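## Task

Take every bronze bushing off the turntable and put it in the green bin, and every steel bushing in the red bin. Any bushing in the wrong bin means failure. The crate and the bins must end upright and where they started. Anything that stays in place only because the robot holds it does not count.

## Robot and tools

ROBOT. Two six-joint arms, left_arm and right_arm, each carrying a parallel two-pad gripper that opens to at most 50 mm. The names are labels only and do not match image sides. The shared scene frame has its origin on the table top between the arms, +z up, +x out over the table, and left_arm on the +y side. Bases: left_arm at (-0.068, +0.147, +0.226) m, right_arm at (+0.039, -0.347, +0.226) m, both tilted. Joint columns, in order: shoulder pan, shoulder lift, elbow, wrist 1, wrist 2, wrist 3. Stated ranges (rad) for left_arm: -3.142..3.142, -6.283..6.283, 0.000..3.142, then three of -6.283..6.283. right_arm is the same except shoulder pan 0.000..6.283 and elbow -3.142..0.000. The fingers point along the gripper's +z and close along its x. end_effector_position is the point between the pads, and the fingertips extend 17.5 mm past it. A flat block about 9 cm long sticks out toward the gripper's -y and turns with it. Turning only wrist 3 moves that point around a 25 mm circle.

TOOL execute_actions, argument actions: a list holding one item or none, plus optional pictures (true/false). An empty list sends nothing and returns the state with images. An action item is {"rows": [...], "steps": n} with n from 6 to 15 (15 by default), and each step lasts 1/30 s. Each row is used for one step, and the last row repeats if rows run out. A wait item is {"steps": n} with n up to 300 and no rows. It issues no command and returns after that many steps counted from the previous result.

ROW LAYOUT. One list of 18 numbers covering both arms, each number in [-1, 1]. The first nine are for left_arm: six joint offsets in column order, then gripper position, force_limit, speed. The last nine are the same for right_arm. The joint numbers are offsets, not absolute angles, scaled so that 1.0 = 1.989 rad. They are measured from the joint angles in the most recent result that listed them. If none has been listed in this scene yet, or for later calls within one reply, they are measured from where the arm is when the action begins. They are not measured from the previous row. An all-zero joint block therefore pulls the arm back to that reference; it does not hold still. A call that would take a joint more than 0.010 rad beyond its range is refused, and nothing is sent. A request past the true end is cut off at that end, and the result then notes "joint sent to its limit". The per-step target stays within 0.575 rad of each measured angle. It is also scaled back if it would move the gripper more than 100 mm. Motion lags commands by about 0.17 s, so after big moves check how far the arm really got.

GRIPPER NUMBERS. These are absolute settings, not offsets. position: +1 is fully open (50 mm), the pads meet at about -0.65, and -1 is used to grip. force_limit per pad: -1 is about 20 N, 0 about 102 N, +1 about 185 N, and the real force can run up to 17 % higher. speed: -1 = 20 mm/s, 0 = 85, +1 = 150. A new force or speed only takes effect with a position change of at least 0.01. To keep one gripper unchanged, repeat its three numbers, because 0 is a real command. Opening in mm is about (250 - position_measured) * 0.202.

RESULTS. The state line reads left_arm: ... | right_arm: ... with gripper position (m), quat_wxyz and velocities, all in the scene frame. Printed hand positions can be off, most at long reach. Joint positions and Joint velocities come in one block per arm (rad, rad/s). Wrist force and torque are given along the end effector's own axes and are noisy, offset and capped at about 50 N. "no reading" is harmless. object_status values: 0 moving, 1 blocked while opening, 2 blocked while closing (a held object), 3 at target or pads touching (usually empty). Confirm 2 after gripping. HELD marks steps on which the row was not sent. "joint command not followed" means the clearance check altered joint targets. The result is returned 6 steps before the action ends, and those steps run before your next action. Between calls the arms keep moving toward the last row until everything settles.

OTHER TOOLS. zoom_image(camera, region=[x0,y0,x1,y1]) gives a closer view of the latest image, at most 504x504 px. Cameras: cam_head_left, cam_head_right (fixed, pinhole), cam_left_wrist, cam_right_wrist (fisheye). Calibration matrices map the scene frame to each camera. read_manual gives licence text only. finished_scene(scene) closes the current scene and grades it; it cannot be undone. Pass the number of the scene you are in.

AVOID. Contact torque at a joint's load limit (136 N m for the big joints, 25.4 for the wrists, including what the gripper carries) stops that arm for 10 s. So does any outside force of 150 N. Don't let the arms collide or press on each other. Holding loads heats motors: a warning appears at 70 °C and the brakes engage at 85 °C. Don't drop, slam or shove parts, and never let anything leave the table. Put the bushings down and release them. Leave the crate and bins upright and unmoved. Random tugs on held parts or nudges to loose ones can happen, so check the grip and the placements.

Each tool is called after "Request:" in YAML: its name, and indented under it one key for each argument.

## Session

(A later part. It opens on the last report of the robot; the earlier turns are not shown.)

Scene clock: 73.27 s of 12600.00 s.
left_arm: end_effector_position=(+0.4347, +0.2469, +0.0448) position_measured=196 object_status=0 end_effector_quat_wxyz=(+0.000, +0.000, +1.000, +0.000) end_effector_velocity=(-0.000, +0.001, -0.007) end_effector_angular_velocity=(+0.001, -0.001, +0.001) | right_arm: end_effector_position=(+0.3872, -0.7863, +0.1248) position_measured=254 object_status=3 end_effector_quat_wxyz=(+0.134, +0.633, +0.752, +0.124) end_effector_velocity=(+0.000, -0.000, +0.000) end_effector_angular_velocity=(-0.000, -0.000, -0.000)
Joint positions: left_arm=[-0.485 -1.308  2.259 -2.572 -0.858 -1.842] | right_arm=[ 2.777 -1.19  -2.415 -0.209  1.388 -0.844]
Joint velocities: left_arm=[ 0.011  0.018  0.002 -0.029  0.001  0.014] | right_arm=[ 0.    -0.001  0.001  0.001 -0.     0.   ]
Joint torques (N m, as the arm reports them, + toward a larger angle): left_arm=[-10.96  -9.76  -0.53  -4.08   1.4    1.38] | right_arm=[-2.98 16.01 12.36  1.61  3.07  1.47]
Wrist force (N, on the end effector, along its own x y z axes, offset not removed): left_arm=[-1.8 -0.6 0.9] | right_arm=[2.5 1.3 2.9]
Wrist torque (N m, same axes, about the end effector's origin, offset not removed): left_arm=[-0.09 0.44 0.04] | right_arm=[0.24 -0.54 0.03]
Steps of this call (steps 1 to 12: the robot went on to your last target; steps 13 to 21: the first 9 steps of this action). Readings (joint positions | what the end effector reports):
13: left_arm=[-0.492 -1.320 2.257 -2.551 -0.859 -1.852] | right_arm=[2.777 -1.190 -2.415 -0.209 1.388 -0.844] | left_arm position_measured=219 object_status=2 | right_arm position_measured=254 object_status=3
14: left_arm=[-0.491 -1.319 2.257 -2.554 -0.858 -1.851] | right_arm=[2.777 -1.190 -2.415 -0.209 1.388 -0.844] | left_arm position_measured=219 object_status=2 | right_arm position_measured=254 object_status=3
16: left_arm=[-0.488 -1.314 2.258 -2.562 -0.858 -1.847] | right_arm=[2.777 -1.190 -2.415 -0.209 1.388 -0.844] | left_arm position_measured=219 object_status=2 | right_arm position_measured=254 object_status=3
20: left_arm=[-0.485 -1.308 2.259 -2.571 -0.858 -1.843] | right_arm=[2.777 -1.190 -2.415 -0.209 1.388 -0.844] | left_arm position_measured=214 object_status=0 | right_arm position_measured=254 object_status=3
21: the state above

Request:
execute_actions:
  actions:
    - {"rows":[[-0.008,-0.010,-0.002,0.020,0,-0.010,0.076,-0.5,0.3,0,0,0,0,0,0,-1,0,0],[-0.020,-0.025,-0.006,0.049,-0.0005,-0.026,0.076,-0.5,0.3,0,0,0,0,0,0,-1,0,0],[-0.035,-0.045,-0.011,0.087,-0.001,-0.045,0.076,-0.5,0.3,0,0,0,0,0,0,-1,0,0],[-0.0514,-0.0654,-0.0155,0.1266,-0.0015,-0.0662,0.076,-0.5,0.3,0,0,0,0,0,0,-1,0,0],[-0.067,-0.091,-0.022,0.171,-0.002,-0.087,0.076,-0.5,0.3,0,0,0,0,0,0,-1,0,0],[-0.082,-0.116,-0.028,0.215,-0.0026,-0.107,0.076,-0.5,0.3,0,0,0,0,0,0,-1,0,0],[-0.0966,-0.1401,-0.0346,0.2575,-0.0032,-0.1275,0.076,-0.5,0.3,0,0,0,0,0,0,-1,0,0],[-0.12,-0.115,-0.036,0.250,-0.011,-0.155,0.076,-0.5,0.3,0,0,0,0,0,0,-1,0,0],[-0.155,-0.078,-0.037,0.239,-0.022,-0.196,0.076,-0.5,0.3,0,0,0,0,0,0,-1,0,0],[-0.195,-0.036,-0.039,0.226,-0.034,-0.243,0.076,-0.5,0.3,0,0,0,0,0,0,-1,0,0],[-0.235,0.007,-0.041,0.213,-0.047,-0.290,0.076,-0.5,0.3,0,0,0,0,0,0,-1,0,0],[-0.275,0.049,-0.043,0.201,-0.060,-0.337,0.076,-0.5,0.3,0,0,0,0,0,0,-1,0,0],[-0.315,0.092,-0.045,0.188,-0.072,-0.384,0.076,-0.5,0.3,0,0,0,0,0,0,-1,0,0],[-0.35,0.129,-0.046,0.177,-0.083,-0.425,0.076,-0.5,0.3,0,0,0,0,0,0,-1,0,0],[-0.3746,0.1549,-0.0473,0.1689,-0.0910,-0.4545,0.076,-0.5,0.3,0,0,0,0,0,0,-1,0,0]]}

Request:
execute_actions:
  actions:
    - {"steps":36}
  pictures: true

Scene clock: 74.73 s of 12600.00 s.
left_arm: end_effector_position=(+0.4471, +0.2376, +0.1170) position_measured=141 object_status=3 end_effector_quat_wxyz=(+0.008, -0.006, +1.000, -0.006) end_effector_velocity=(+0.007, -0.098, +0.450) end_effector_angular_velocity=(-0.109, -0.034, +0.025) | right_arm: end_effector_position=(+0.3872, -0.7863, +0.1248) position_measured=254 object_status=3 end_effector_quat_wxyz=(+0.134, +0.633, +0.752, +0.124) end_effector_velocity=(+0.000, +0.000, -0.000) end_effector_angular_velocity=(+0.001, +0.000, +0.000)
Joint positions: left_arm=[-0.598 -1.455  2.219 -2.315 -0.863 -1.987] | right_arm=[ 2.777 -1.19  -2.415 -0.209  1.388 -0.844]
Joint velocities: left_arm=[-0.787 -0.856 -0.238  1.67  -0.103 -0.997] | right_arm=[ 0.001 -0.     0.    -0.001  0.     0.   ]
Joint torques (N m, as the arm reports them, + toward a larger angle): left_arm=[-51.    -7.39 -19.7    4.3   -4.04  -5.05] | right_arm=[-2.79 16.53 12.68  1.74  2.83  1.34]
Wrist force (N, on the end effector, along its own x y z axes, offset not removed): left_arm=[-2.7 3.2 -1.0] | right_arm=[-0.2 -0.6 -3.1]
Wrist torque (N m, same axes, about the end effector's origin, offset not removed): left_arm=[0.30 0.46 0.02] | right_arm=[0.07 0.32 0.07]
Steps of this call (steps 1 to 6: the last 6 steps of your previous action; steps 7 to 15: the robot went on to your last target; steps 16 to 35: nothing new was sent; steps 36 to 44: the first 9 steps of this action). Readings (joint positions | what the end effector reports):
36: left_arm=[-0.483 -1.305 2.259 -2.576 -0.858 -1.841] | right_arm=[2.777 -1.190 -2.415 -0.209 1.388 -0.844] | left_arm position_measured=141 object_status=3 | right_arm position_measured=254 object_status=3
37: left_arm=[-0.485 -1.308 2.259 -2.572 -0.858 -1.843] | right_arm=[2.777 -1.190 -2.415 -0.209 1.388 -0.844] | left_arm position_measured=141 object_status=3 | right_arm position_measured=254 object_status=3
39: left_arm=[-0.499 -1.325 2.254 -2.542 -0.858 -1.861] | right_arm=[2.777 -1.190 -2.415 -0.209 1.388 -0.844] | left_arm position_measured=141 object_status=3 | right_arm position_measured=254 object_status=3
43: left_arm=[-0.573 -1.423 2.228 -2.373 -0.861 -1.954] | right_arm=[2.777 -1.190 -2.415 -0.209 1.388 -0.844] | left_arm position_measured=141 object_status=3 | right_arm position_measured=254 object_status=3
44: the state above

Scene clock: 75.93 s of 12600.00 s.
left_arm: end_effector_position=(+0.3301, -0.1021, +0.1662) position_measured=141 object_status=3 end_effector_quat_wxyz=(+0.001, -0.001, +1.000, -0.001) end_effector_velocity=(-0.005, -0.005, -0.000) end_effector_angular_velocity=(+0.004, -0.001, +0.001) | right_arm: end_effector_position=(+0.3872, -0.7863, +0.1248) position_measured=254 object_status=3 end_effector_quat_wxyz=(+0.134, +0.633, +0.752, +0.124) end_effector_velocity=(-0.000, +0.001, -0.000) end_effector_angular_velocity=(+0.001, +0.001, +0.001)
Joint positions: left_arm=[-1.228 -1.001  2.165 -2.236 -1.038 -2.744] | right_arm=[ 2.777 -1.19  -2.415 -0.209  1.388 -0.844]
Joint velocities: left_arm=[-0.013  0.012 -0.    -0.001 -0.004 -0.015] | right_arm=[ 0.     0.    -0.001 -0.001  0.     0.   ]
Joint torques (N m, as the arm reports them, + toward a larger angle): left_arm=[-35.55 -10.35 -30.57  -4.57  -2.03  -1.68] | right_arm=[-2.42 16.54 12.81  1.62  2.94  1.49]
Wrist force (N, on the end effector, along its own x y z axes, offset not removed): left_arm=[-2.3 -0.1 0.2] | right_arm=[2.3 0.3 0.7]
Wrist torque (N m, same axes, about the end effector's origin, offset not removed): left_arm=[-0.11 0.56 -0.01] | right_arm=[-0.05 -0.37 -0.06]
Kept back: nothing.
Steps of this call (steps 1 to 6: the last 6 steps of your previous action; steps 7 to 36: the robot went on to your last target). Readings (joint positions | what the end effector reports):
1: left_arm=[-0.626 -1.477 2.212 -2.262 -0.868 -2.023] | right_arm=[2.777 -1.190 -2.415 -0.209 1.388 -0.844] | left_arm position_measured=141 object_status=3 | right_arm position_measured=254 object_status=3
2: left_arm=[-0.658 -1.482 2.207 -2.224 -0.875 -2.062] | right_arm=[2.777 -1.190 -2.415 -0.209 1.388 -0.844] | left_arm position_measured=141 object_status=3 | right_arm position_measured=254 object_status=3
4: left_arm=[-0.714 -1.452 2.201 -2.202 -0.890 -2.130] | right_arm=[2.777 -1.190 -2.415 -0.209 1.388 -0.844] | left_arm position_measured=141 object_status=3 | right_arm position_measured=254 object_status=3
8: left_arm=[-0.812 -1.368 2.194 -2.205 -0.919 -2.246] | right_arm=[2.777 -1.190 -2.415 -0.209 1.388 -0.844] | left_arm position_measured=141 object_status=3 | right_arm position_measured=254 object_status=3
36: the state above
camera_calibration (this result's frames):
cam_left_wrist: T_world_to_cam=[[-0.998495, 0.0526348, -0.0154091, 0.342159], [0.0475851, 0.971132, 0.233749, 0.0531529], [0.0272676, 0.232664, -0.972175, 0.321873], [0, 0, 0, 1]] pos_world=[0.330338, -0.144516, 0.305765]
cam_right_wrist: T_world_to_cam=[[-0.195885, 0.979786, -0.0405898, 0.850497], [0.770676, 0.179409, 0.61145, -0.234369], [0.606372, 0.0884923, -0.790241, 0.0819952], [0, 0, 0, 1]] pos_world=[0.297502, -0.798513, 0.242622]

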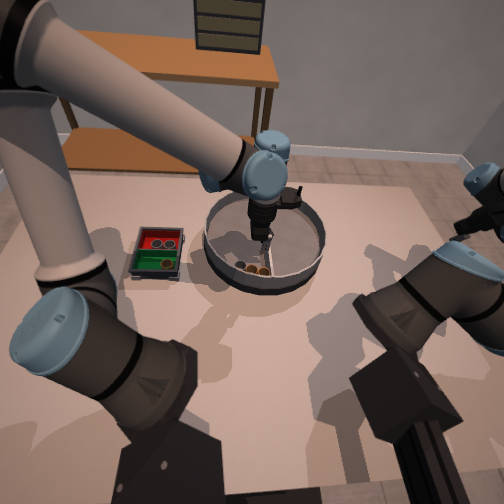

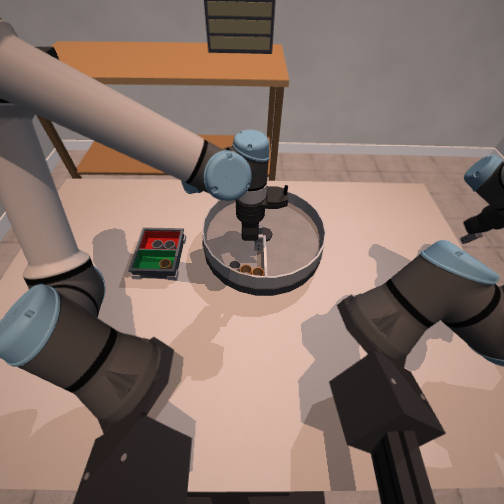

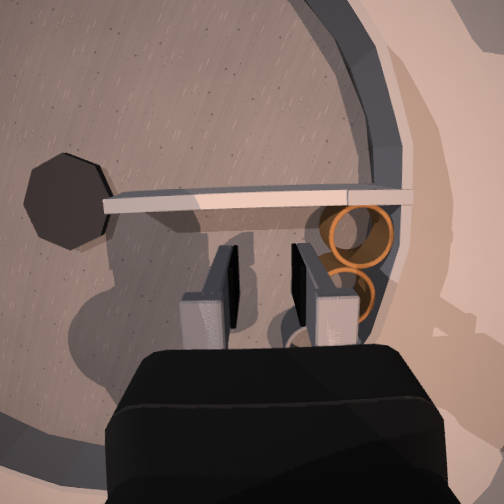

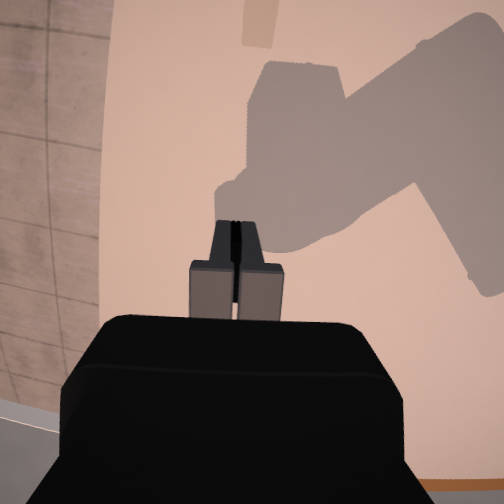

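Request:
execute_actions:
  actions:
    - {"rows":[[-0.008,0.004,0.013,-0.012,-0.004,-0.008,0.076,-0.5,0.3,0,0,0,0,0,0,-1,0,0],[-0.017,0.008,0.028,-0.026,-0.008,-0.017,0.076,-0.5,0.3,0,0,0,0,0,0,-1,0,0],[-0.0258,0.0114,0.0419,-0.0395,-0.0128,-0.0256,0.076,-0.5,0.3,0,0,0,0,0,0,-1,0,0]],"steps":15}

Request:
execute_actions:
  actions:
    - {"steps":12}
  pictures: true

Request:
zoom_image:
  camera: "cam_left_wrist"
  region: [170, 170, 370, 350]

Scene clock: 78.33 s of 12600.00 s.
left_arm: end_effector_position=(+0.3000, -0.1046, +0.1536) position_measured=141 object_status=3 end_effector_quat_wxyz=(+0.000, -0.000, +1.000, -0.000) end_effector_velocity=(-0.060, +0.001, -0.026) end_effector_angular_velocity=(+0.002, -0.000, -0.002) | right_arm: end_effector_position=(+0.3872, -0.7863, +0.1248) position_measured=254 object_status=3 end_effector_quat_wxyz=(+0.134, +0.633, +0.752, +0.124) end_effector_velocity=(-0.001, +0.000, -0.000) end_effector_angular_velocity=(+0.001, +0.001, -0.001)
Joint positions: left_arm=[-1.269 -0.983  2.23  -2.297 -1.059 -2.785] | right_arm=[ 2.777 -1.19  -2.415 -0.209  1.388 -0.844]
Joint velocities: left_arm=[-0.082  0.033  0.138 -0.13  -0.04  -0.081] | right_arm=[-0.001 -0.    -0.    -0.001  0.     0.001]
Joint torques (N m, as the arm reports them, + toward a larger angle): left_arm=[-33.21  -9.46 -11.13  -4.72  -1.98  -1.32] | right_arm=[-1.68 15.94 12.27  1.72  2.75  1.49]
Wrist force (N, on the end effector, along its own x y z axes, offset not removed): left_arm=[0.3 -1.1 1.3] | right_arm=[7.1 -3.8 2.9]
Wrist torque (N m, same axes, about the end effector's origin, offset not removed): left_arm=[-0.12 0.02 -0.06] | right_arm=[-0.55 -0.94 0.04]
Steps of this call (steps 1 to 15: the robot went on to your last target; steps 16 to 63: nothing new was sent; steps 64 to 72: the first 9 steps of this action). Readings (joint positions | what the end effector reports):
64: left_arm=[-1.230 -1.000 2.165 -2.236 -1.039 -2.746] | right_arm=[2.777 -1.190 -2.415 -0.209 1.388 -0.844] | left_arm position_measured=141 object_status=3 | right_arm position_measured=254 object_status=3
65: left_arm=[-1.231 -0.999 2.167 -2.238 -1.040 -2.748] | right_arm=[2.777 -1.190 -2.415 -0.209 1.388 -0.844] | left_arm position_measured=141 object_status=3 | right_arm position_measured=254 object_status=3
67: left_arm=[-1.242 -0.994 2.185 -2.255 -1.045 -2.759] | right_arm=[2.777 -1.190 -2.415 -0.209 1.388 -0.844] | left_arm position_measured=141 object_status=3 | right_arm position_measured=254 object_status=3
71: left_arm=[-1.266 -0.984 2.225 -2.292 -1.057 -2.782] | right_arm=[2.777 -1.190 -2.415 -0.209 1.388 -0.844] | left_arm position_measured=141 object_status=3 | right_arm position_measured=254 object_status=3
72: the state above

Scene clock: 78.73 s of 12600.00 s.
left_arm: end_effector_position=(+0.2925, -0.1044, +0.1504) position_measured=141 object_status=3 end_effector_quat_wxyz=(+0.000, +0.000, +1.000, -0.000) end_effector_velocity=(-0.003, +0.001, -0.002) end_effector_angular_velocity=(+0.002, +0.001, -0.001) | right_arm: end_effector_position=(+0.3872, -0.7863, +0.1248) position_measured=254 object_status=3 end_effector_quat_wxyz=(+0.134, +0.633, +0.752, +0.124) end_effector_velocity=(+0.000, -0.000, +0.000) end_effector_angular_velocity=(-0.000, -0.001, +0.000)
Joint positions: left_arm=[-1.279 -0.979  2.247 -2.314 -1.064 -2.795] | right_arm=[ 2.777 -1.19  -2.415 -0.209  1.388 -0.844]
Joint velocities: left_arm=[-0.003  0.002  0.007 -0.005 -0.002 -0.004] | right_arm=[ 0.     0.001  0.    -0.     0.001 -0.001]
Joint torques (N m, as the arm reports them, + toward a larger angle): left_arm=[-34.54  -7.31  -7.05  -4.66  -2.28  -1.4 ] | right_arm=[-2.64 15.84 12.36  1.63  2.77  1.43]
Wrist force (N, on the end effector, along its own x y z axes, offset not removed): left_arm=[-2.4 -1.6 1.8] | right_arm=[0.5 0.2 -0.4]
Wrist torque (N m, same axes, about the end effector's origin, offset not removed): left_arm=[-0.24 0.53 -0.03] | right_arm=[-0.05 0.21 -0.01]
Kept back: nothing.
Steps of this call (steps 1 to 6: the last 6 steps of your previous action; steps 7 to 12: the robot went on to your last target). Readings (joint positions | what the end effector reports):
1: left_arm=[-1.271 -0.982 2.234 -2.301 -1.060 -2.787] | right_arm=[2.777 -1.190 -2.415 -0.209 1.388 -0.844] | left_arm position_measured=141 object_status=3 | right_arm position_measured=254 object_status=3
2: left_arm=[-1.273 -0.981 2.237 -2.304 -1.061 -2.789] | right_arm=[2.777 -1.190 -2.415 -0.209 1.388 -0.844] | left_arm position_measured=141 object_status=3 | right_arm position_measured=254 object_status=3
4: left_arm=[-1.275 -0.980 2.242 -2.308 -1.062 -2.791] | right_arm=[2.777 -1.190 -2.415 -0.209 1.388 -0.844] | left_arm position_measured=141 object_status=3 | right_arm position_measured=254 object_status=3
8: left_arm=[-1.278 -0.979 2.246 -2.312 -1.063 -2.794] | right_arm=[2.777 -1.190 -2.415 -0.209 1.388 -0.844] | left_arm position_measured=141 object_status=3 | right_arm position_measured=254 object_status=3
12: the state above
camera_calibration (this result's frames):
cam_left_wrist: T_world_to_cam=[[-0.998427, 0.0541677, -0.0144813, 0.304485], [0.0492565, 0.970738, 0.235037, 0.0600849], [0.026789, 0.233954, -0.971879, 0.308259], [0, 0, 0, 1]] pos_world=[0.292788, -0.146938, 0.289877]
cam_right_wrist: T_world_to_cam=[[-0.195885, 0.979786, -0.0405897, 0.850497], [0.770676, 0.179409, 0.61145, -0.234369], [0.606372, 0.0884925, -0.790241, 0.0819954], [0, 0, 0, 1]] pos_world=[0.297502, -0.798513, 0.242622]

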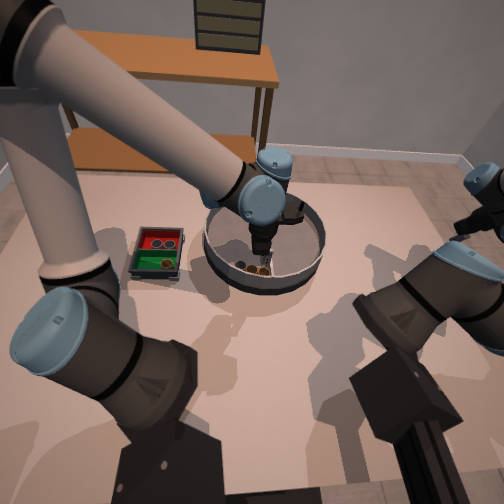

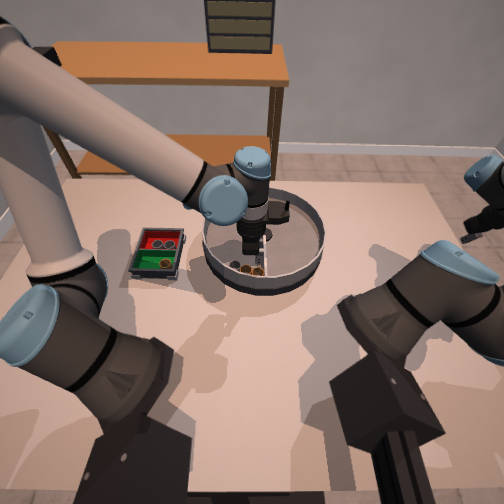

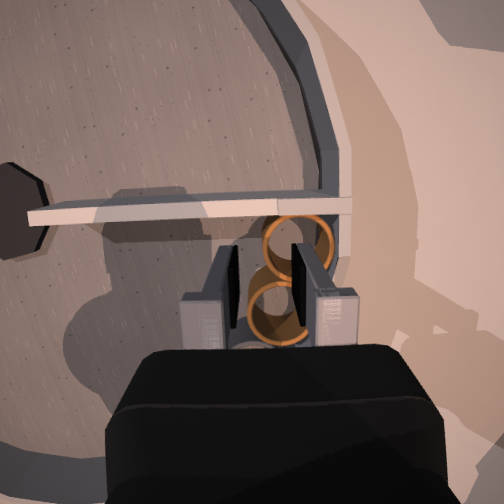

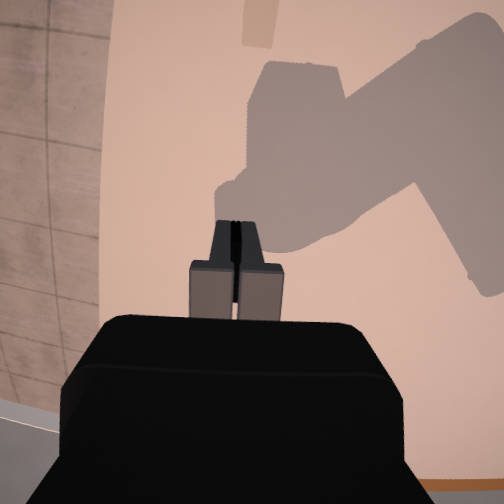

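Region (170, 170, 370, 350) of cam_left_wrist's 504x504 image, scaled by 2.520, with more detail than that image has; it fills the top 454 rows of this view, and the rest is white.

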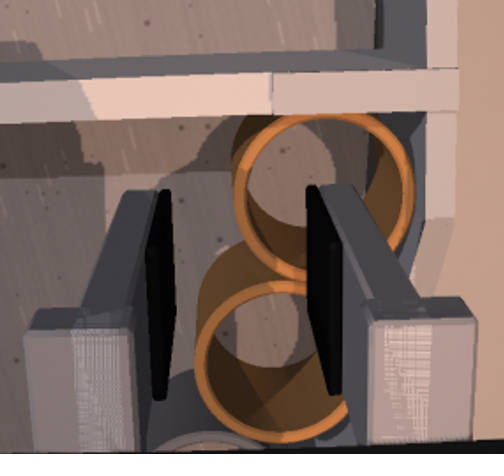

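Request:
execute_actions:
  actions:
    - {"rows":[[0.003,0.006,0.002,-0.009,0.0015,0.003,0.076,-0.5,0.3,0,0,0,0,0,0,-1,0,0],[0.007,0.014,0.004,-0.021,0.0035,0.007,0.076,-0.5,0.3,0,0,0,0,0,0,-1,0,0],[0.012,0.024,0.006,-0.036,0.006,0.012,0.076,-0.5,0.3,0,0,0,0,0,0,-1,0,0],[0.017,0.034,0.009,-0.051,0.0085,0.017,0.076,-0.5,0.3,0,0,0,0,0,0,-1,0,0],[0.022,0.044,0.0115,-0.066,0.011,0.022,0.076,-0.5,0.3,0,0,0,0,0,0,-1,0,0],[0.026,0.052,0.0137,-0.078,0.013,0.0265,0.076,-0.5,0.3,0,0,0,0,0,0,-1,0,0],[0.029,0.058,0.0152,-0.087,0.0145,0.0295,0.076,-0.5,0.3,0,0,0,0,0,0,-1,0,0],[0.0309,0.0612,0.0161,-0.0922,0.0154,0.0313,0.076,-0.5,0.3,0,0,0,0,0,0,-1,0,0]],"steps":15}

Request:
execute_actions:
  actions:
    - {"steps":12}
  pictures: true

Scene clock: 80.77 s of 12600.00 s.
left_arm: end_effector_position=(+0.2919, -0.1044, +0.1170) position_measured=141 object_status=3 end_effector_quat_wxyz=(+0.000, +0.001, +1.000, +0.001) end_effector_velocity=(-0.004, -0.001, -0.164) end_effector_angular_velocity=(-0.005, -0.002, +0.004) | right_arm: end_effector_position=(+0.3872, -0.7863, +0.1248) position_measured=254 object_status=3 end_effector_quat_wxyz=(+0.134, +0.633, +0.752, +0.124) end_effector_velocity=(-0.000, -0.000, -0.000) end_effector_angular_velocity=(-0.000, -0.000, -0.000)
Joint positions: left_arm=[-1.242 -0.907  2.267 -2.42  -1.045 -2.758] | right_arm=[ 2.777 -1.19  -2.415 -0.209  1.388 -0.844]
Joint velocities: left_arm=[ 0.182  0.365  0.09  -0.553  0.089  0.183] | right_arm=[-0.    -0.    -0.     0.001  0.    -0.   ]
Joint torques (N m, as the arm reports them, + toward a larger angle): left_arm=[-18.1  -11.53  -6.89  -5.46   1.74   1.87] | right_arm=[-3.16 16.45 11.89  1.76  2.84  1.51]
Wrist force (N, on the end effector, along its own x y z axes, offset not removed): left_arm=[-0.2 -1.7 1.4] | right_arm=[2.5 4.9 -3.4]
Wrist torque (N m, same axes, about the end effector's origin, offset not removed): left_arm=[-0.25 0.12 -0.06] | right_arm=[0.53 -0.37 -0.12]
Steps of this call (steps 1 to 30: the robot went on to your last target; steps 31 to 52: nothing new was sent; steps 53 to 61: the first 9 steps of this action). Readings (joint positions | what the end effector reports):
53: left_arm=[-1.279 -0.979 2.248 -2.314 -1.064 -2.795] | right_arm=[2.777 -1.190 -2.415 -0.209 1.388 -0.844] | left_arm position_measured=141 object_status=3 | right_arm position_measured=254 object_status=3
54: left_arm=[-1.279 -0.977 2.248 -2.316 -1.064 -2.795] | right_arm=[2.777 -1.190 -2.415 -0.209 1.388 -0.844] | left_arm position_measured=141 object_status=3 | right_arm position_measured=254 object_status=3
56: left_arm=[-1.273 -0.967 2.251 -2.330 -1.061 -2.789] | right_arm=[2.777 -1.190 -2.415 -0.209 1.388 -0.844] | left_arm position_measured=141 object_status=3 | right_arm position_measured=254 object_status=3
60: left_arm=[-1.249 -0.920 2.263 -2.400 -1.049 -2.765] | right_arm=[2.777 -1.190 -2.415 -0.209 1.388 -0.844] | left_arm position_measured=141 object_status=3 | right_arm position_measured=254 object_status=3
61: the state above

Scene clock: 81.17 s of 12600.00 s.
left_arm: end_effector_position=(+0.2912, -0.1040, +0.0958) position_measured=141 object_status=3 end_effector_quat_wxyz=(+0.000, +0.001, +1.000, +0.000) end_effector_velocity=(-0.000, +0.000, -0.008) end_effector_angular_velocity=(-0.000, +0.000, +0.001) | right_arm: end_effector_position=(+0.3872, -0.7863, +0.1248) position_measured=254 object_status=3 end_effector_quat_wxyz=(+0.134, +0.633, +0.752, +0.124) end_effector_velocity=(+0.000, -0.001, +0.000) end_effector_angular_velocity=(-0.001, -0.001, -0.000)
Joint positions: left_arm=[-1.218 -0.859  2.279 -2.493 -1.034 -2.734] | right_arm=[ 2.777 -1.19  -2.415 -0.209  1.388 -0.844]
Joint velocities: left_arm=[ 0.009  0.017  0.004 -0.026  0.004  0.008] | right_arm=[-0.    -0.     0.001  0.    -0.    -0.   ]
Joint torques (N m, as the arm reports them, + toward a larger angle): left_arm=[-17.47 -11.77  -5.4   -4.76   1.83   1.5 ] | right_arm=[-2.6  16.8  12.43  1.67  2.9   1.57]
Wrist force (N, on the end effector, along its own x y z axes, offset not removed): left_arm=[-1.0 -1.1 -0.1] | right_arm=[-1.2 -1.9 0.8]
Wrist torque (N m, same axes, about the end effector's origin, offset not removed): left_arm=[-0.24 0.29 -0.03] | right_arm=[-0.41 0.38 0.16]
Kept back: nothing.
Steps of this call (steps 1 to 6: the last 6 steps of your previous action; steps 7 to 12: the robot went on to your last target). Readings (joint positions | what the end effector reports):
1: left_arm=[-1.237 -0.896 2.269 -2.437 -1.043 -2.752] | right_arm=[2.777 -1.190 -2.415 -0.209 1.388 -0.844] | left_arm position_measured=141 object_status=3 | right_arm position_measured=254 object_status=3
2: left_arm=[-1.232 -0.887 2.272 -2.450 -1.040 -2.748] | right_arm=[2.777 -1.190 -2.415 -0.209 1.388 -0.844] | left_arm position_measured=141 object_status=3 | right_arm position_measured=254 object_status=3
4: left_arm=[-1.226 -0.875 2.275 -2.469 -1.037 -2.742] | right_arm=[2.777 -1.190 -2.415 -0.209 1.388 -0.844] | left_arm position_measured=141 object_status=3 | right_arm position_measured=254 object_status=3
8: left_arm=[-1.220 -0.863 2.278 -2.487 -1.035 -2.736] | right_arm=[2.777 -1.190 -2.415 -0.209 1.388 -0.844] | left_arm position_measured=141 object_status=3 | right_arm position_measured=254 object_status=3
12: the state above
camera_calibration (this result's frames):
cam_left_wrist: T_world_to_cam=[[-0.998368, 0.0552313, -0.014514, 0.302414], [0.0502493, 0.970394, 0.236243, 0.0722262], [0.0271323, 0.235128, -0.971586, 0.25518], [0, 0, 0, 1]] pos_world=[0.291368, -0.146791, 0.235256]
cam_right_wrist: T_world_to_cam=[[-0.195885, 0.979786, -0.0405898, 0.850497], [0.770676, 0.179409, 0.61145, -0.234369], [0.606372, 0.0884923, -0.790242, 0.0819953], [0, 0, 0, 1]] pos_world=[0.297502, -0.798513, 0.242622]

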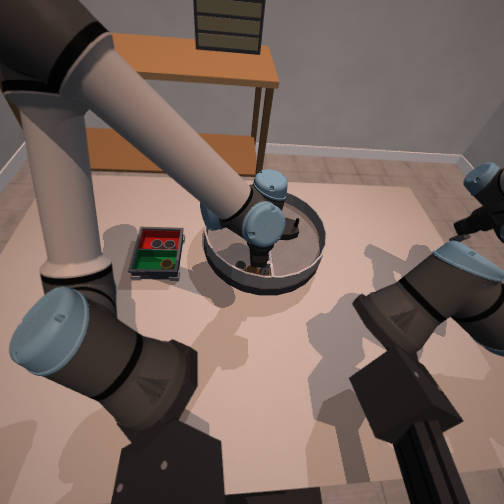

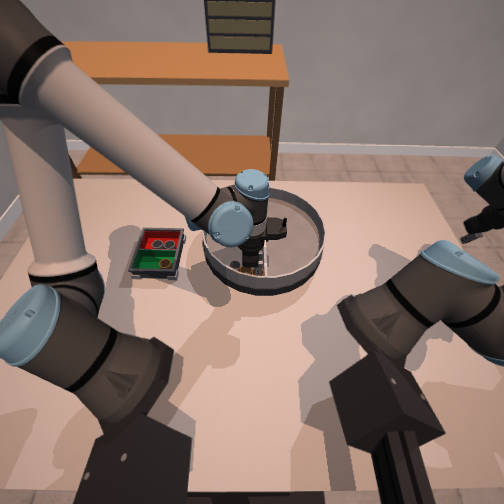

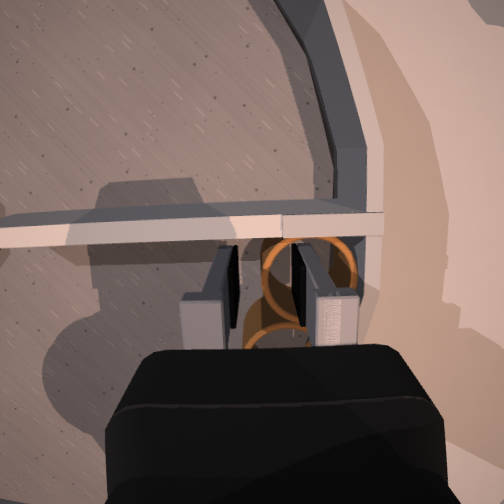

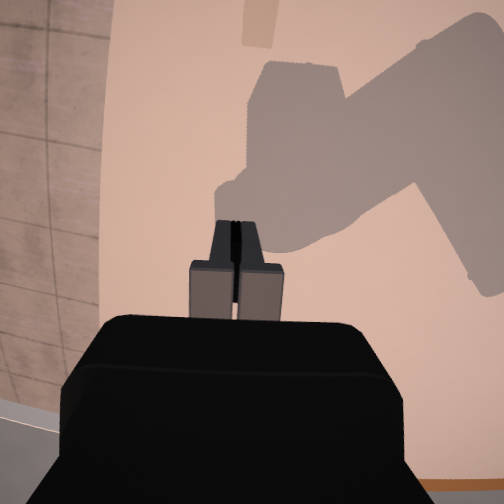

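Request:
execute_actions:
  actions:
    - {"rows":[[0.0002,0.0009,0,-0.0022,0.0004,0.0006,-1,-0.5,-0.2,0,0,0,0,0,0,-1,0,0]],"steps":15}

Request:
execute_actions:
  actions:
    - {"steps":8}

Scene clock: 81.70 s of 12600.00 s.
left_arm: end_effector_position=(+0.2914, -0.1043, +0.0952) position_measured=220 object_status=0 end_effector_quat_wxyz=(+0.001, +0.001, +1.000, +0.000) end_effector_velocity=(+0.001, -0.001, +0.001) end_effector_angular_velocity=(-0.002, -0.002, -0.000) | right_arm: end_effector_position=(+0.3872, -0.7863, +0.1248) position_measured=254 object_status=3 end_effector_quat_wxyz=(+0.134, +0.633, +0.752, +0.124) end_effector_velocity=(+0.000, -0.001, +0.000) end_effector_angular_velocity=(-0.001, -0.000, -0.001)
Joint positions: left_arm=[-1.218 -0.857  2.279 -2.497 -1.033 -2.732] | right_arm=[ 2.777 -1.19  -2.415 -0.209  1.388 -0.844]
Joint velocities: left_arm=[-0.001 -0.001 -0.002  0.     0.     0.   ] | right_arm=[-0.001 -0.     0.     0.001 -0.    -0.   ]
Joint torques (N m, as the arm reports them, + toward a larger angle): left_arm=[-42.55 -31.24 -36.78  -6.87  -2.27   1.04] | right_arm=[-2.92 15.48 11.68  1.68  2.91  1.51]
Wrist force (N, on the end effector, along its own x y z axes, offset not removed): left_arm=[-0.4 28.9 -8.1] | right_arm=[-0.2 -2.3 -3.7]
Wrist torque (N m, same axes, about the end effector's origin, offset not removed): left_arm=[-0.43 0.08 0.39] | right_arm=[-0.60 0.40 -0.03]
Steps of this call (steps 1 to 7: the robot went on to your last target; steps 8 to 16: the first 9 steps of this action). Readings (joint positions | what the end effector reports):
8: left_arm=[-1.217 -0.857 2.279 -2.496 -1.033 -2.733] | right_arm=[2.777 -1.190 -2.415 -0.209 1.388 -0.844] | left_arm position_measured=145 object_status=0 | right_arm position_measured=254 object_status=3
9: left_arm=[-1.217 -0.857 2.279 -2.497 -1.033 -2.733] | right_arm=[2.777 -1.190 -2.415 -0.209 1.388 -0.844] | left_arm position_measured=157 object_status=0 | right_arm position_measured=254 object_status=3
11: left_arm=[-1.217 -0.857 2.279 -2.497 -1.033 -2.733] | right_arm=[2.777 -1.190 -2.415 -0.209 1.388 -0.844] | left_arm position_measured=180 object_status=0 | right_arm position_measured=254 object_status=3
15: left_arm=[-1.218 -0.857 2.279 -2.497 -1.033 -2.732] | right_arm=[2.777 -1.190 -2.415 -0.209 1.388 -0.844] | left_arm position_measured=220 object_status=0 | right_arm position_measured=254 object_status=3
16: the state above

Scene clock: 81.97 s of 12600.00 s.
left_arm: end_effector_position=(+0.2915, -0.1045, +0.0954) position_measured=220 object_status=2 end_effector_quat_wxyz=(+0.001, +0.000, +1.000, -0.000) end_effector_velocity=(+0.000, -0.000, +0.000) end_effector_angular_velocity=(-0.002, -0.000, +0.001) | right_arm: end_effector_position=(+0.3872, -0.7863, +0.1248) position_measured=254 object_status=3 end_effector_quat_wxyz=(+0.134, +0.633, +0.752, +0.124) end_effector_velocity=(+0.000, -0.000, -0.000) end_effector_angular_velocity=(-0.000, +0.001, +0.001)
Joint positions: left_arm=[-1.218 -0.857  2.279 -2.498 -1.033 -2.732] | right_arm=[ 2.777 -1.19  -2.415 -0.209  1.388 -0.844]
Joint velocities: left_arm=[-0.    -0.     0.001 -0.002 -0.001 -0.   ] | right_arm=[ 0.    -0.     0.001 -0.001 -0.001 -0.   ]
Joint torques (N m, as the arm reports them, + toward a larger angle): left_arm=[-46.13 -35.68 -42.27 -11.29  -5.91   0.81] | right_arm=[-1.83 16.65 12.71  1.66  2.94  1.57]
Wrist force (N, on the end effector, along its own x y z axes, offset not removed): left_arm=[-2.2 32.0 3.6] | right_arm=[-0.8 -1.1 -0.4]
Wrist torque (N m, same axes, about the end effector's origin, offset not removed): left_arm=[-0.45 0.41 0.52] | right_arm=[-0.14 0.29 0.16]
Kept back: nothing.
Steps of this call (steps 1 to 6: the last 6 steps of your previous action; steps 7 to 8: the robot went on to your last target). Readings (joint positions | what the end effector reports):
1: left_arm=[-1.218 -0.857 2.279 -2.497 -1.033 -2.732] | right_arm=[2.777 -1.190 -2.415 -0.209 1.388 -0.844] | left_arm position_measured=220 object_status=0 | right_arm position_measured=254 object_status=3
2: left_arm=[-1.218 -0.857 2.279 -2.497 -1.033 -2.732] | right_arm=[2.777 -1.190 -2.415 -0.209 1.388 -0.844] | left_arm position_measured=220 object_status=0 | right_arm position_measured=254 object_status=3
4: left_arm=[-1.218 -0.857 2.279 -2.497 -1.033 -2.732] | right_arm=[2.777 -1.190 -2.415 -0.209 1.388 -0.844] | left_arm position_measured=220 object_status=0 | right_arm position_measured=254 object_status=3
8: the state above

Request:
execute_actions:
  actions:
    - {"rows":[[0.0004,-0.0011,0.001,0,0.0002,0.0003,-1,-0.5,-0.2,0,0,0,0,0,0,-1,0,0],[0.0004,-0.0011,0.001,0,0.0002,0.0003,-1,-0.5,-0.2,0,0,0,0,0,0,-1,0,0],[-0.002,-0.006,0.000,0.008,-0.001,-0.002,-1,-0.5,-0.2,0,0,0,0,0,0,-1,0,0],[-0.005,-0.012,-0.0015,0.017,-0.0025,-0.005,-1,-0.5,-0.2,0,0,0,0,0,0,-1,0,0],[-0.009,-0.020,-0.003,0.029,-0.0045,-0.009,-1,-0.5,-0.2,0,0,0,0,0,0,-1,0,0],[-0.014,-0.030,-0.005,0.044,-0.007,-0.014,-1,-0.5,-0.2,0,0,0,0,0,0,-1,0,0],[-0.019,-0.040,-0.008,0.059,-0.0095,-0.020,-1,-0.5,-0.2,0,0,0,0,0,0,-1,0,0],[-0.025,-0.050,-0.011,0.075,-0.012,-0.026,-1,-0.5,-0.2,0,0,0,0,0,0,-1,0,0],[-0.030,-0.060,-0.0135,0.090,-0.015,-0.031,-1,-0.5,-0.2,0,0,0,0,0,0,-1,0,0],[-0.034,-0.068,-0.016,0.102,-0.017,-0.035,-1,-0.5,-0.2,0,0,0,0,0,0,-1,0,0],[-0.037,-0.074,-0.0175,0.111,-0.0183,-0.038,-1,-0.5,-0.2,0,0,0,0,0,0,-1,0,0],[-0.0389,-0.0772,-0.0183,0.1156,-0.0191,-0.0400,-1,-0.5,-0.2,0,0,0,0,0,0,-1,0,0]],"steps":15}

Request:
execute_actions:
  actions:
    - {"steps":10}
  pictures: true

Scene clock: 84.00 s of 12600.00 s.
left_arm: end_effector_position=(+0.2921, -0.1045, +0.1130) position_measured=220 object_status=2 end_effector_quat_wxyz=(+0.001, +0.000, +1.000, -0.001) end_effector_velocity=(+0.006, -0.008, +0.179) end_effector_angular_velocity=(-0.010, -0.006, +0.010) | right_arm: end_effector_position=(+0.3872, -0.7863, +0.1248) position_measured=254 object_status=3 end_effector_quat_wxyz=(+0.134, +0.633, +0.752, +0.124) end_effector_velocity=(+0.000, -0.000, -0.000) end_effector_angular_velocity=(+0.000, +0.001, -0.001)
Joint positions: left_arm=[-1.238 -0.899  2.271 -2.439 -1.043 -2.753] | right_arm=[ 2.777 -1.19  -2.415 -0.209  1.388 -0.844]
Joint velocities: left_arm=[-0.206 -0.391 -0.098  0.581 -0.098 -0.212] | right_arm=[-0.    -0.001  0.001 -0.    -0.     0.001]
Joint torques (N m, as the arm reports them, + toward a larger angle): left_arm=[-52.42 -45.93 -48.03  -5.54  -5.78  -2.86] | right_arm=[-2.76 15.91 11.95  1.67  2.93  1.48]
Wrist force (N, on the end effector, along its own x y z axes, offset not removed): left_arm=[-0.8 26.2 8.6] | right_arm=[1.3 -2.2 2.3]
Wrist torque (N m, same axes, about the end effector's origin, offset not removed): left_arm=[-0.54 0.11 0.44] | right_arm=[-0.49 -0.38 0.12]
Steps of this call (steps 1 to 15: the robot went on to your last target; steps 16 to 52: nothing new was sent; steps 53 to 61: the first 9 steps of this action). Readings (joint positions | what the end effector reports):
53: left_arm=[-1.218 -0.858 2.279 -2.498 -1.033 -2.732] | right_arm=[2.777 -1.190 -2.415 -0.209 1.388 -0.844] | left_arm position_measured=220 object_status=2 | right_arm position_measured=254 object_status=3
54: left_arm=[-1.218 -0.858 2.279 -2.498 -1.033 -2.732] | right_arm=[2.777 -1.190 -2.415 -0.209 1.388 -0.844] | left_arm position_measured=220 object_status=2 | right_arm position_measured=254 object_status=3
56: left_arm=[-1.218 -0.860 2.279 -2.496 -1.033 -2.733] | right_arm=[2.777 -1.190 -2.415 -0.209 1.388 -0.844] | left_arm position_measured=220 object_status=2 | right_arm position_measured=254 object_status=3
60: left_arm=[-1.231 -0.886 2.274 -2.458 -1.039 -2.746] | right_arm=[2.777 -1.190 -2.415 -0.209 1.388 -0.844] | left_arm position_measured=220 object_status=2 | right_arm position_measured=254 object_status=3
61: the state above

Scene clock: 84.33 s of 12600.00 s.
left_arm: end_effector_position=(+0.2917, -0.1029, +0.1590) position_measured=220 object_status=2 end_effector_quat_wxyz=(+0.001, -0.000, +1.000, +0.000) end_effector_velocity=(-0.002, +0.005, +0.040) end_effector_angular_velocity=(+0.004, +0.000, -0.000) | right_arm: end_effector_position=(+0.3872, -0.7863, +0.1248) position_measured=254 object_status=3 end_effector_quat_wxyz=(+0.134, +0.633, +0.752, +0.124) end_effector_velocity=(+0.000, +0.000, +0.000) end_effector_angular_velocity=(-0.000, -0.000, +0.001)
Joint positions: left_arm=[-1.289 -0.999  2.245 -2.286 -1.068 -2.806] | right_arm=[ 2.777 -1.19  -2.415 -0.209  1.388 -0.844]
Joint velocities: left_arm=[-0.045 -0.089 -0.023  0.138 -0.022 -0.046] | right_arm=[ 0.001  0.    -0.     0.001 -0.    -0.   ]
Joint torques (N m, as the arm reports them, + toward a larger angle): left_arm=[-32.66 -27.92 -29.95  -0.2   -2.32  -1.17] | right_arm=[-2.52 16.37 11.93  1.68  2.9   1.48]
Wrist force (N, on the end effector, along its own x y z axes, offset not removed): left_arm=[-1.7 -1.6 0.1] | right_arm=[0.1 1.7 0.2]
Wrist torque (N m, same axes, about the end effector's origin, offset not removed): left_arm=[-0.32 0.41 -0.06] | right_arm=[0.37 0.10 0.13]
Kept back: nothing.
Steps of this call (steps 1 to 6: the last 6 steps of your previous action; steps 7 to 10: the robot went on to your last target). Readings (joint positions | what the end effector reports):
1: left_arm=[-1.245 -0.913 2.268 -2.418 -1.046 -2.760] | right_arm=[2.777 -1.190 -2.415 -0.209 1.388 -0.844] | left_arm position_measured=220 object_status=2 | right_arm position_measured=254 object_status=3
2: left_arm=[-1.253 -0.928 2.264 -2.396 -1.050 -2.768] | right_arm=[2.777 -1.190 -2.415 -0.209 1.388 -0.844] | left_arm position_measured=220 object_status=2 | right_arm position_measured=254 object_status=3
4: left_arm=[-1.268 -0.957 2.256 -2.351 -1.058 -2.784] | right_arm=[2.777 -1.190 -2.415 -0.209 1.388 -0.844] | left_arm position_measured=220 object_status=2 | right_arm position_measured=254 object_status=3
8: left_arm=[-1.285 -0.992 2.247 -2.298 -1.066 -2.802] | right_arm=[2.777 -1.190 -2.415 -0.209 1.388 -0.844] | left_arm position_measured=220 object_status=2 | right_arm position_measured=254 object_status=3
10: the state above
camera_calibration (this result's frames):
cam_left_wrist: T_world_to_cam=[[-0.998441, 0.0536267, -0.0155034, 0.303818], [0.0484769, 0.970655, 0.235541, 0.0568165], [0.0276798, 0.234422, -0.971741, 0.316139], [0, 0, 0, 1]] pos_world=[0.29184, -0.145552, 0.298533]
cam_right_wrist: T_world_to_cam=[[-0.195885, 0.979786, -0.0405897, 0.850497], [0.770676, 0.179409, 0.61145, -0.234369], [0.606372, 0.0884924, -0.790242, 0.0819953], [0, 0, 0, 1]] pos_world=[0.297502, -0.798513, 0.242622]

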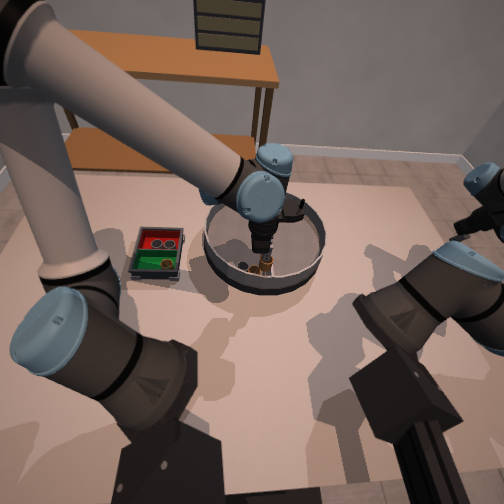

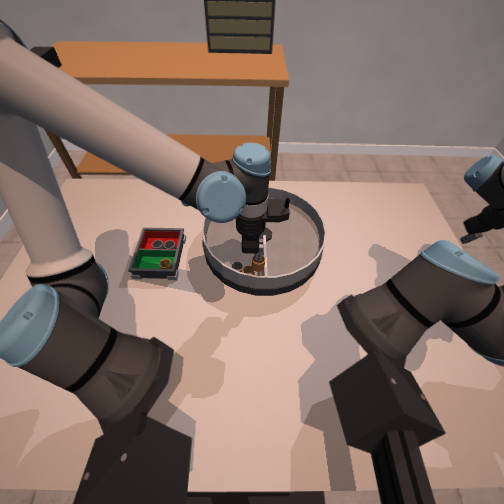

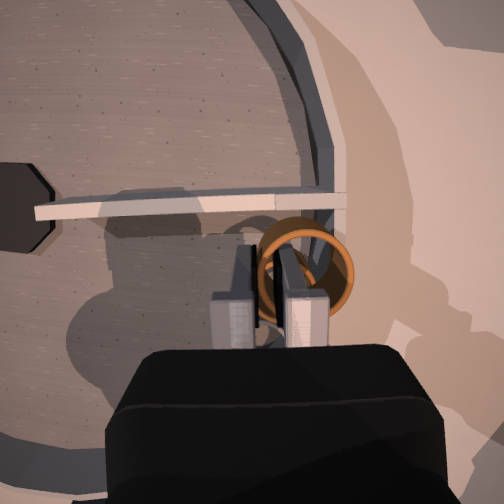

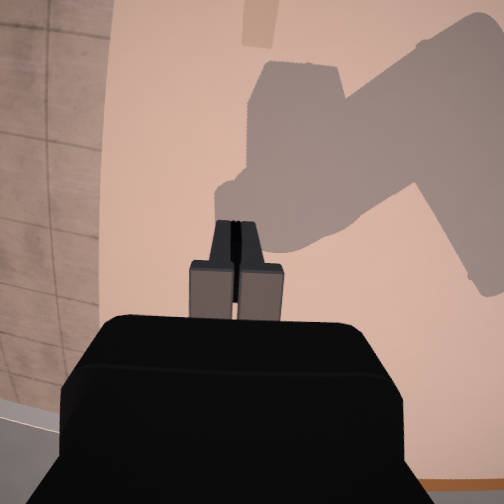

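Request:
execute_actions:
  actions:
    - {"rows":[[0.005,-0.018,0.001,0.013,0.0015,0.006,-1,-0.5,-0.2,0,0,0,0,0,0,-1,0,0],[0.02,-0.040,0.005,0.021,0.007,0.023,-1,-0.5,-0.2,0,0,0,0,0,0,-1,0,0],[0.042,-0.072,0.011,0.033,0.015,0.048,-1,-0.5,-0.2,0,0,0,0,0,0,-1,0,0],[0.068,-0.110,0.0185,0.047,0.0245,0.078,-1,-0.5,-0.2,0,0,0,0,0,0,-1,0,0],[0.096,-0.151,0.026,0.062,0.035,0.110,-1,-0.5,-0.2,0,0,0,0,0,0,-1,0,0],[0.125,-0.193,0.034,0.077,0.0455,0.143,-1,-0.5,-0.2,0,0,0,0,0,0,-1,0,0],[0.154,-0.235,0.042,0.093,0.056,0.176,-1,-0.5,-0.2,0,0,0,0,0,0,-1,0,0],[0.182,-0.276,0.050,0.108,0.066,0.208,-1,-0.5,-0.2,0,0,0,0,0,0,-1,0,0],[0.208,-0.314,0.057,0.121,0.076,0.237,-1,-0.5,-0.2,0,0,0,0,0,0,-1,0,0],[0.230,-0.346,0.063,0.133,0.084,0.262,-1,-0.5,-0.2,0,0,0,0,0,0,-1,0,0],[0.247,-0.371,0.068,0.142,0.090,0.281,-1,-0.5,-0.2,0,0,0,0,0,0,-1,0,0],[0.257,-0.386,0.0705,0.147,0.094,0.293,-1,-0.5,-0.2,0,0,0,0,0,0,-1,0,0],[0.2615,-0.3923,0.0717,0.1496,0.0954,0.2976,-1,-0.5,-0.2,0,0,0,0,0,0,-1,0,0]],"steps":15}

Request:
execute_actions:
  actions:
    - {"steps":36}

Scene clock: 85.67 s of 12600.00 s.
left_arm: end_effector_position=(+0.3305, -0.0260, +0.1722) position_measured=220 object_status=2 end_effector_quat_wxyz=(-0.003, +0.005, +1.000, -0.006) end_effector_velocity=(+0.182, +0.434, +0.035) end_effector_angular_velocity=(-0.078, +0.024, -0.016) | right_arm: end_effector_position=(+0.3872, -0.7863, +0.1248) position_measured=254 object_status=3 end_effector_quat_wxyz=(+0.134, +0.633, +0.752, +0.124) end_effector_velocity=(+0.000, -0.000, +0.000) end_effector_angular_velocity=(-0.001, -0.000, -0.000)
Joint positions: left_arm=[-1.168 -1.193  2.28  -2.197 -1.022 -2.668] | right_arm=[ 2.777 -1.19  -2.415 -0.209  1.388 -0.844]
Joint velocities: left_arm=[ 0.693 -1.007  0.192  0.367  0.251  0.779] | right_arm=[ 0.     0.    -0.     0.001 -0.001 -0.   ]
Joint torques (N m, as the arm reports them, + toward a larger angle): left_arm=[ -7.68 -35.71  -7.08   0.71   2.27   3.88] | right_arm=[-2.42 15.48 11.96  1.64  2.92  1.57]
Wrist force (N, on the end effector, along its own x y z axes, offset not removed): left_arm=[-1.8 -2.1 0.7] | right_arm=[1.9 -0.4 0.2]
Wrist torque (N m, same axes, about the end effector's origin, offset not removed): left_arm=[-0.40 0.37 -0.02] | right_arm=[-0.12 -0.04 -0.04]
Steps of this call (steps 1 to 30: the robot went on to your last target; step 31: nothing new was sent; steps 32 to 40: the first 9 steps of this action). Readings (joint positions | what the end effector reports):
32: left_arm=[-1.295 -1.011 2.242 -2.268 -1.071 -2.812] | right_arm=[2.777 -1.190 -2.415 -0.209 1.388 -0.844] | left_arm position_measured=220 object_status=2 | right_arm position_measured=254 object_status=3
33: left_arm=[-1.294 -1.013 2.243 -2.267 -1.070 -2.810] | right_arm=[2.777 -1.190 -2.415 -0.209 1.388 -0.844] | left_arm position_measured=220 object_status=2 | right_arm position_measured=254 object_status=3
35: left_arm=[-1.278 -1.035 2.248 -2.258 -1.064 -2.792] | right_arm=[2.777 -1.190 -2.415 -0.209 1.388 -0.844] | left_arm position_measured=220 object_status=2 | right_arm position_measured=254 object_status=3
39: left_arm=[-1.191 -1.158 2.273 -2.210 -1.030 -2.694] | right_arm=[2.777 -1.190 -2.415 -0.209 1.388 -0.844] | left_arm position_measured=220 object_status=2 | right_arm position_measured=254 object_status=3
40: the state above

Scene clock: 86.87 s of 12600.00 s.
left_arm: end_effector_position=(+0.3538, +0.2465, +0.1703) position_measured=220 object_status=2 end_effector_quat_wxyz=(+0.001, +0.001, +1.000, +0.000) end_effector_velocity=(-0.001, +0.001, -0.000) end_effector_angular_velocity=(+0.001, +0.000, -0.002) | right_arm: end_effector_position=(+0.3872, -0.7863, +0.1248) position_measured=254 object_status=3 end_effector_quat_wxyz=(+0.134, +0.633, +0.752, +0.124) end_effector_velocity=(-0.001, +0.000, -0.000) end_effector_angular_velocity=(+0.000, +0.001, +0.001)
Joint positions: left_arm=[-0.77  -1.779  2.388 -1.988 -0.878 -2.214] | right_arm=[ 2.777 -1.19  -2.415 -0.209  1.388 -0.844]
Joint velocities: left_arm=[ 0.002 -0.003  0.001  0.001  0.001  0.003] | right_arm=[-0.001  0.    -0.001 -0.     0.    -0.001]
Joint torques (N m, as the arm reports them, + toward a larger angle): left_arm=[ -2.99 -14.57  -9.27  -0.21   1.51   1.64] | right_arm=[-2.77 15.81 12.34  1.61  2.88  1.56]
Wrist force (N, on the end effector, along its own x y z axes, offset not removed): left_arm=[0.2 -1.3 0.6] | right_arm=[3.3 -3.4 -0.2]
Wrist torque (N m, same axes, about the end effector's origin, offset not removed): left_arm=[-0.21 0.08 -0.10] | right_arm=[-0.71 -0.31 0.12]
Kept back: nothing.
Steps of this call (steps 1 to 6: the last 6 steps of your previous action; steps 7 to 36: the robot went on to your last target). Readings (joint positions | what the end effector reports):
1: left_arm=[-1.144 -1.226 2.286 -2.185 -1.013 -2.641] | right_arm=[2.777 -1.190 -2.415 -0.209 1.388 -0.844] | left_arm position_measured=220 object_status=2 | right_arm position_measured=254 object_status=3
2: left_arm=[-1.121 -1.260 2.293 -2.172 -1.005 -2.615] | right_arm=[2.777 -1.190 -2.415 -0.209 1.388 -0.844] | left_arm position_measured=220 object_status=2 | right_arm position_measured=254 object_status=3
4: left_arm=[-1.075 -1.327 2.306 -2.148 -0.988 -2.562] | right_arm=[2.777 -1.190 -2.415 -0.209 1.388 -0.844] | left_arm position_measured=220 object_status=2 | right_arm position_measured=254 object_status=3
8: left_arm=[-0.983 -1.461 2.331 -2.099 -0.954 -2.458] | right_arm=[2.777 -1.190 -2.415 -0.209 1.388 -0.844] | left_arm position_measured=220 object_status=2 | right_arm position_measured=254 object_status=3
36: the state above


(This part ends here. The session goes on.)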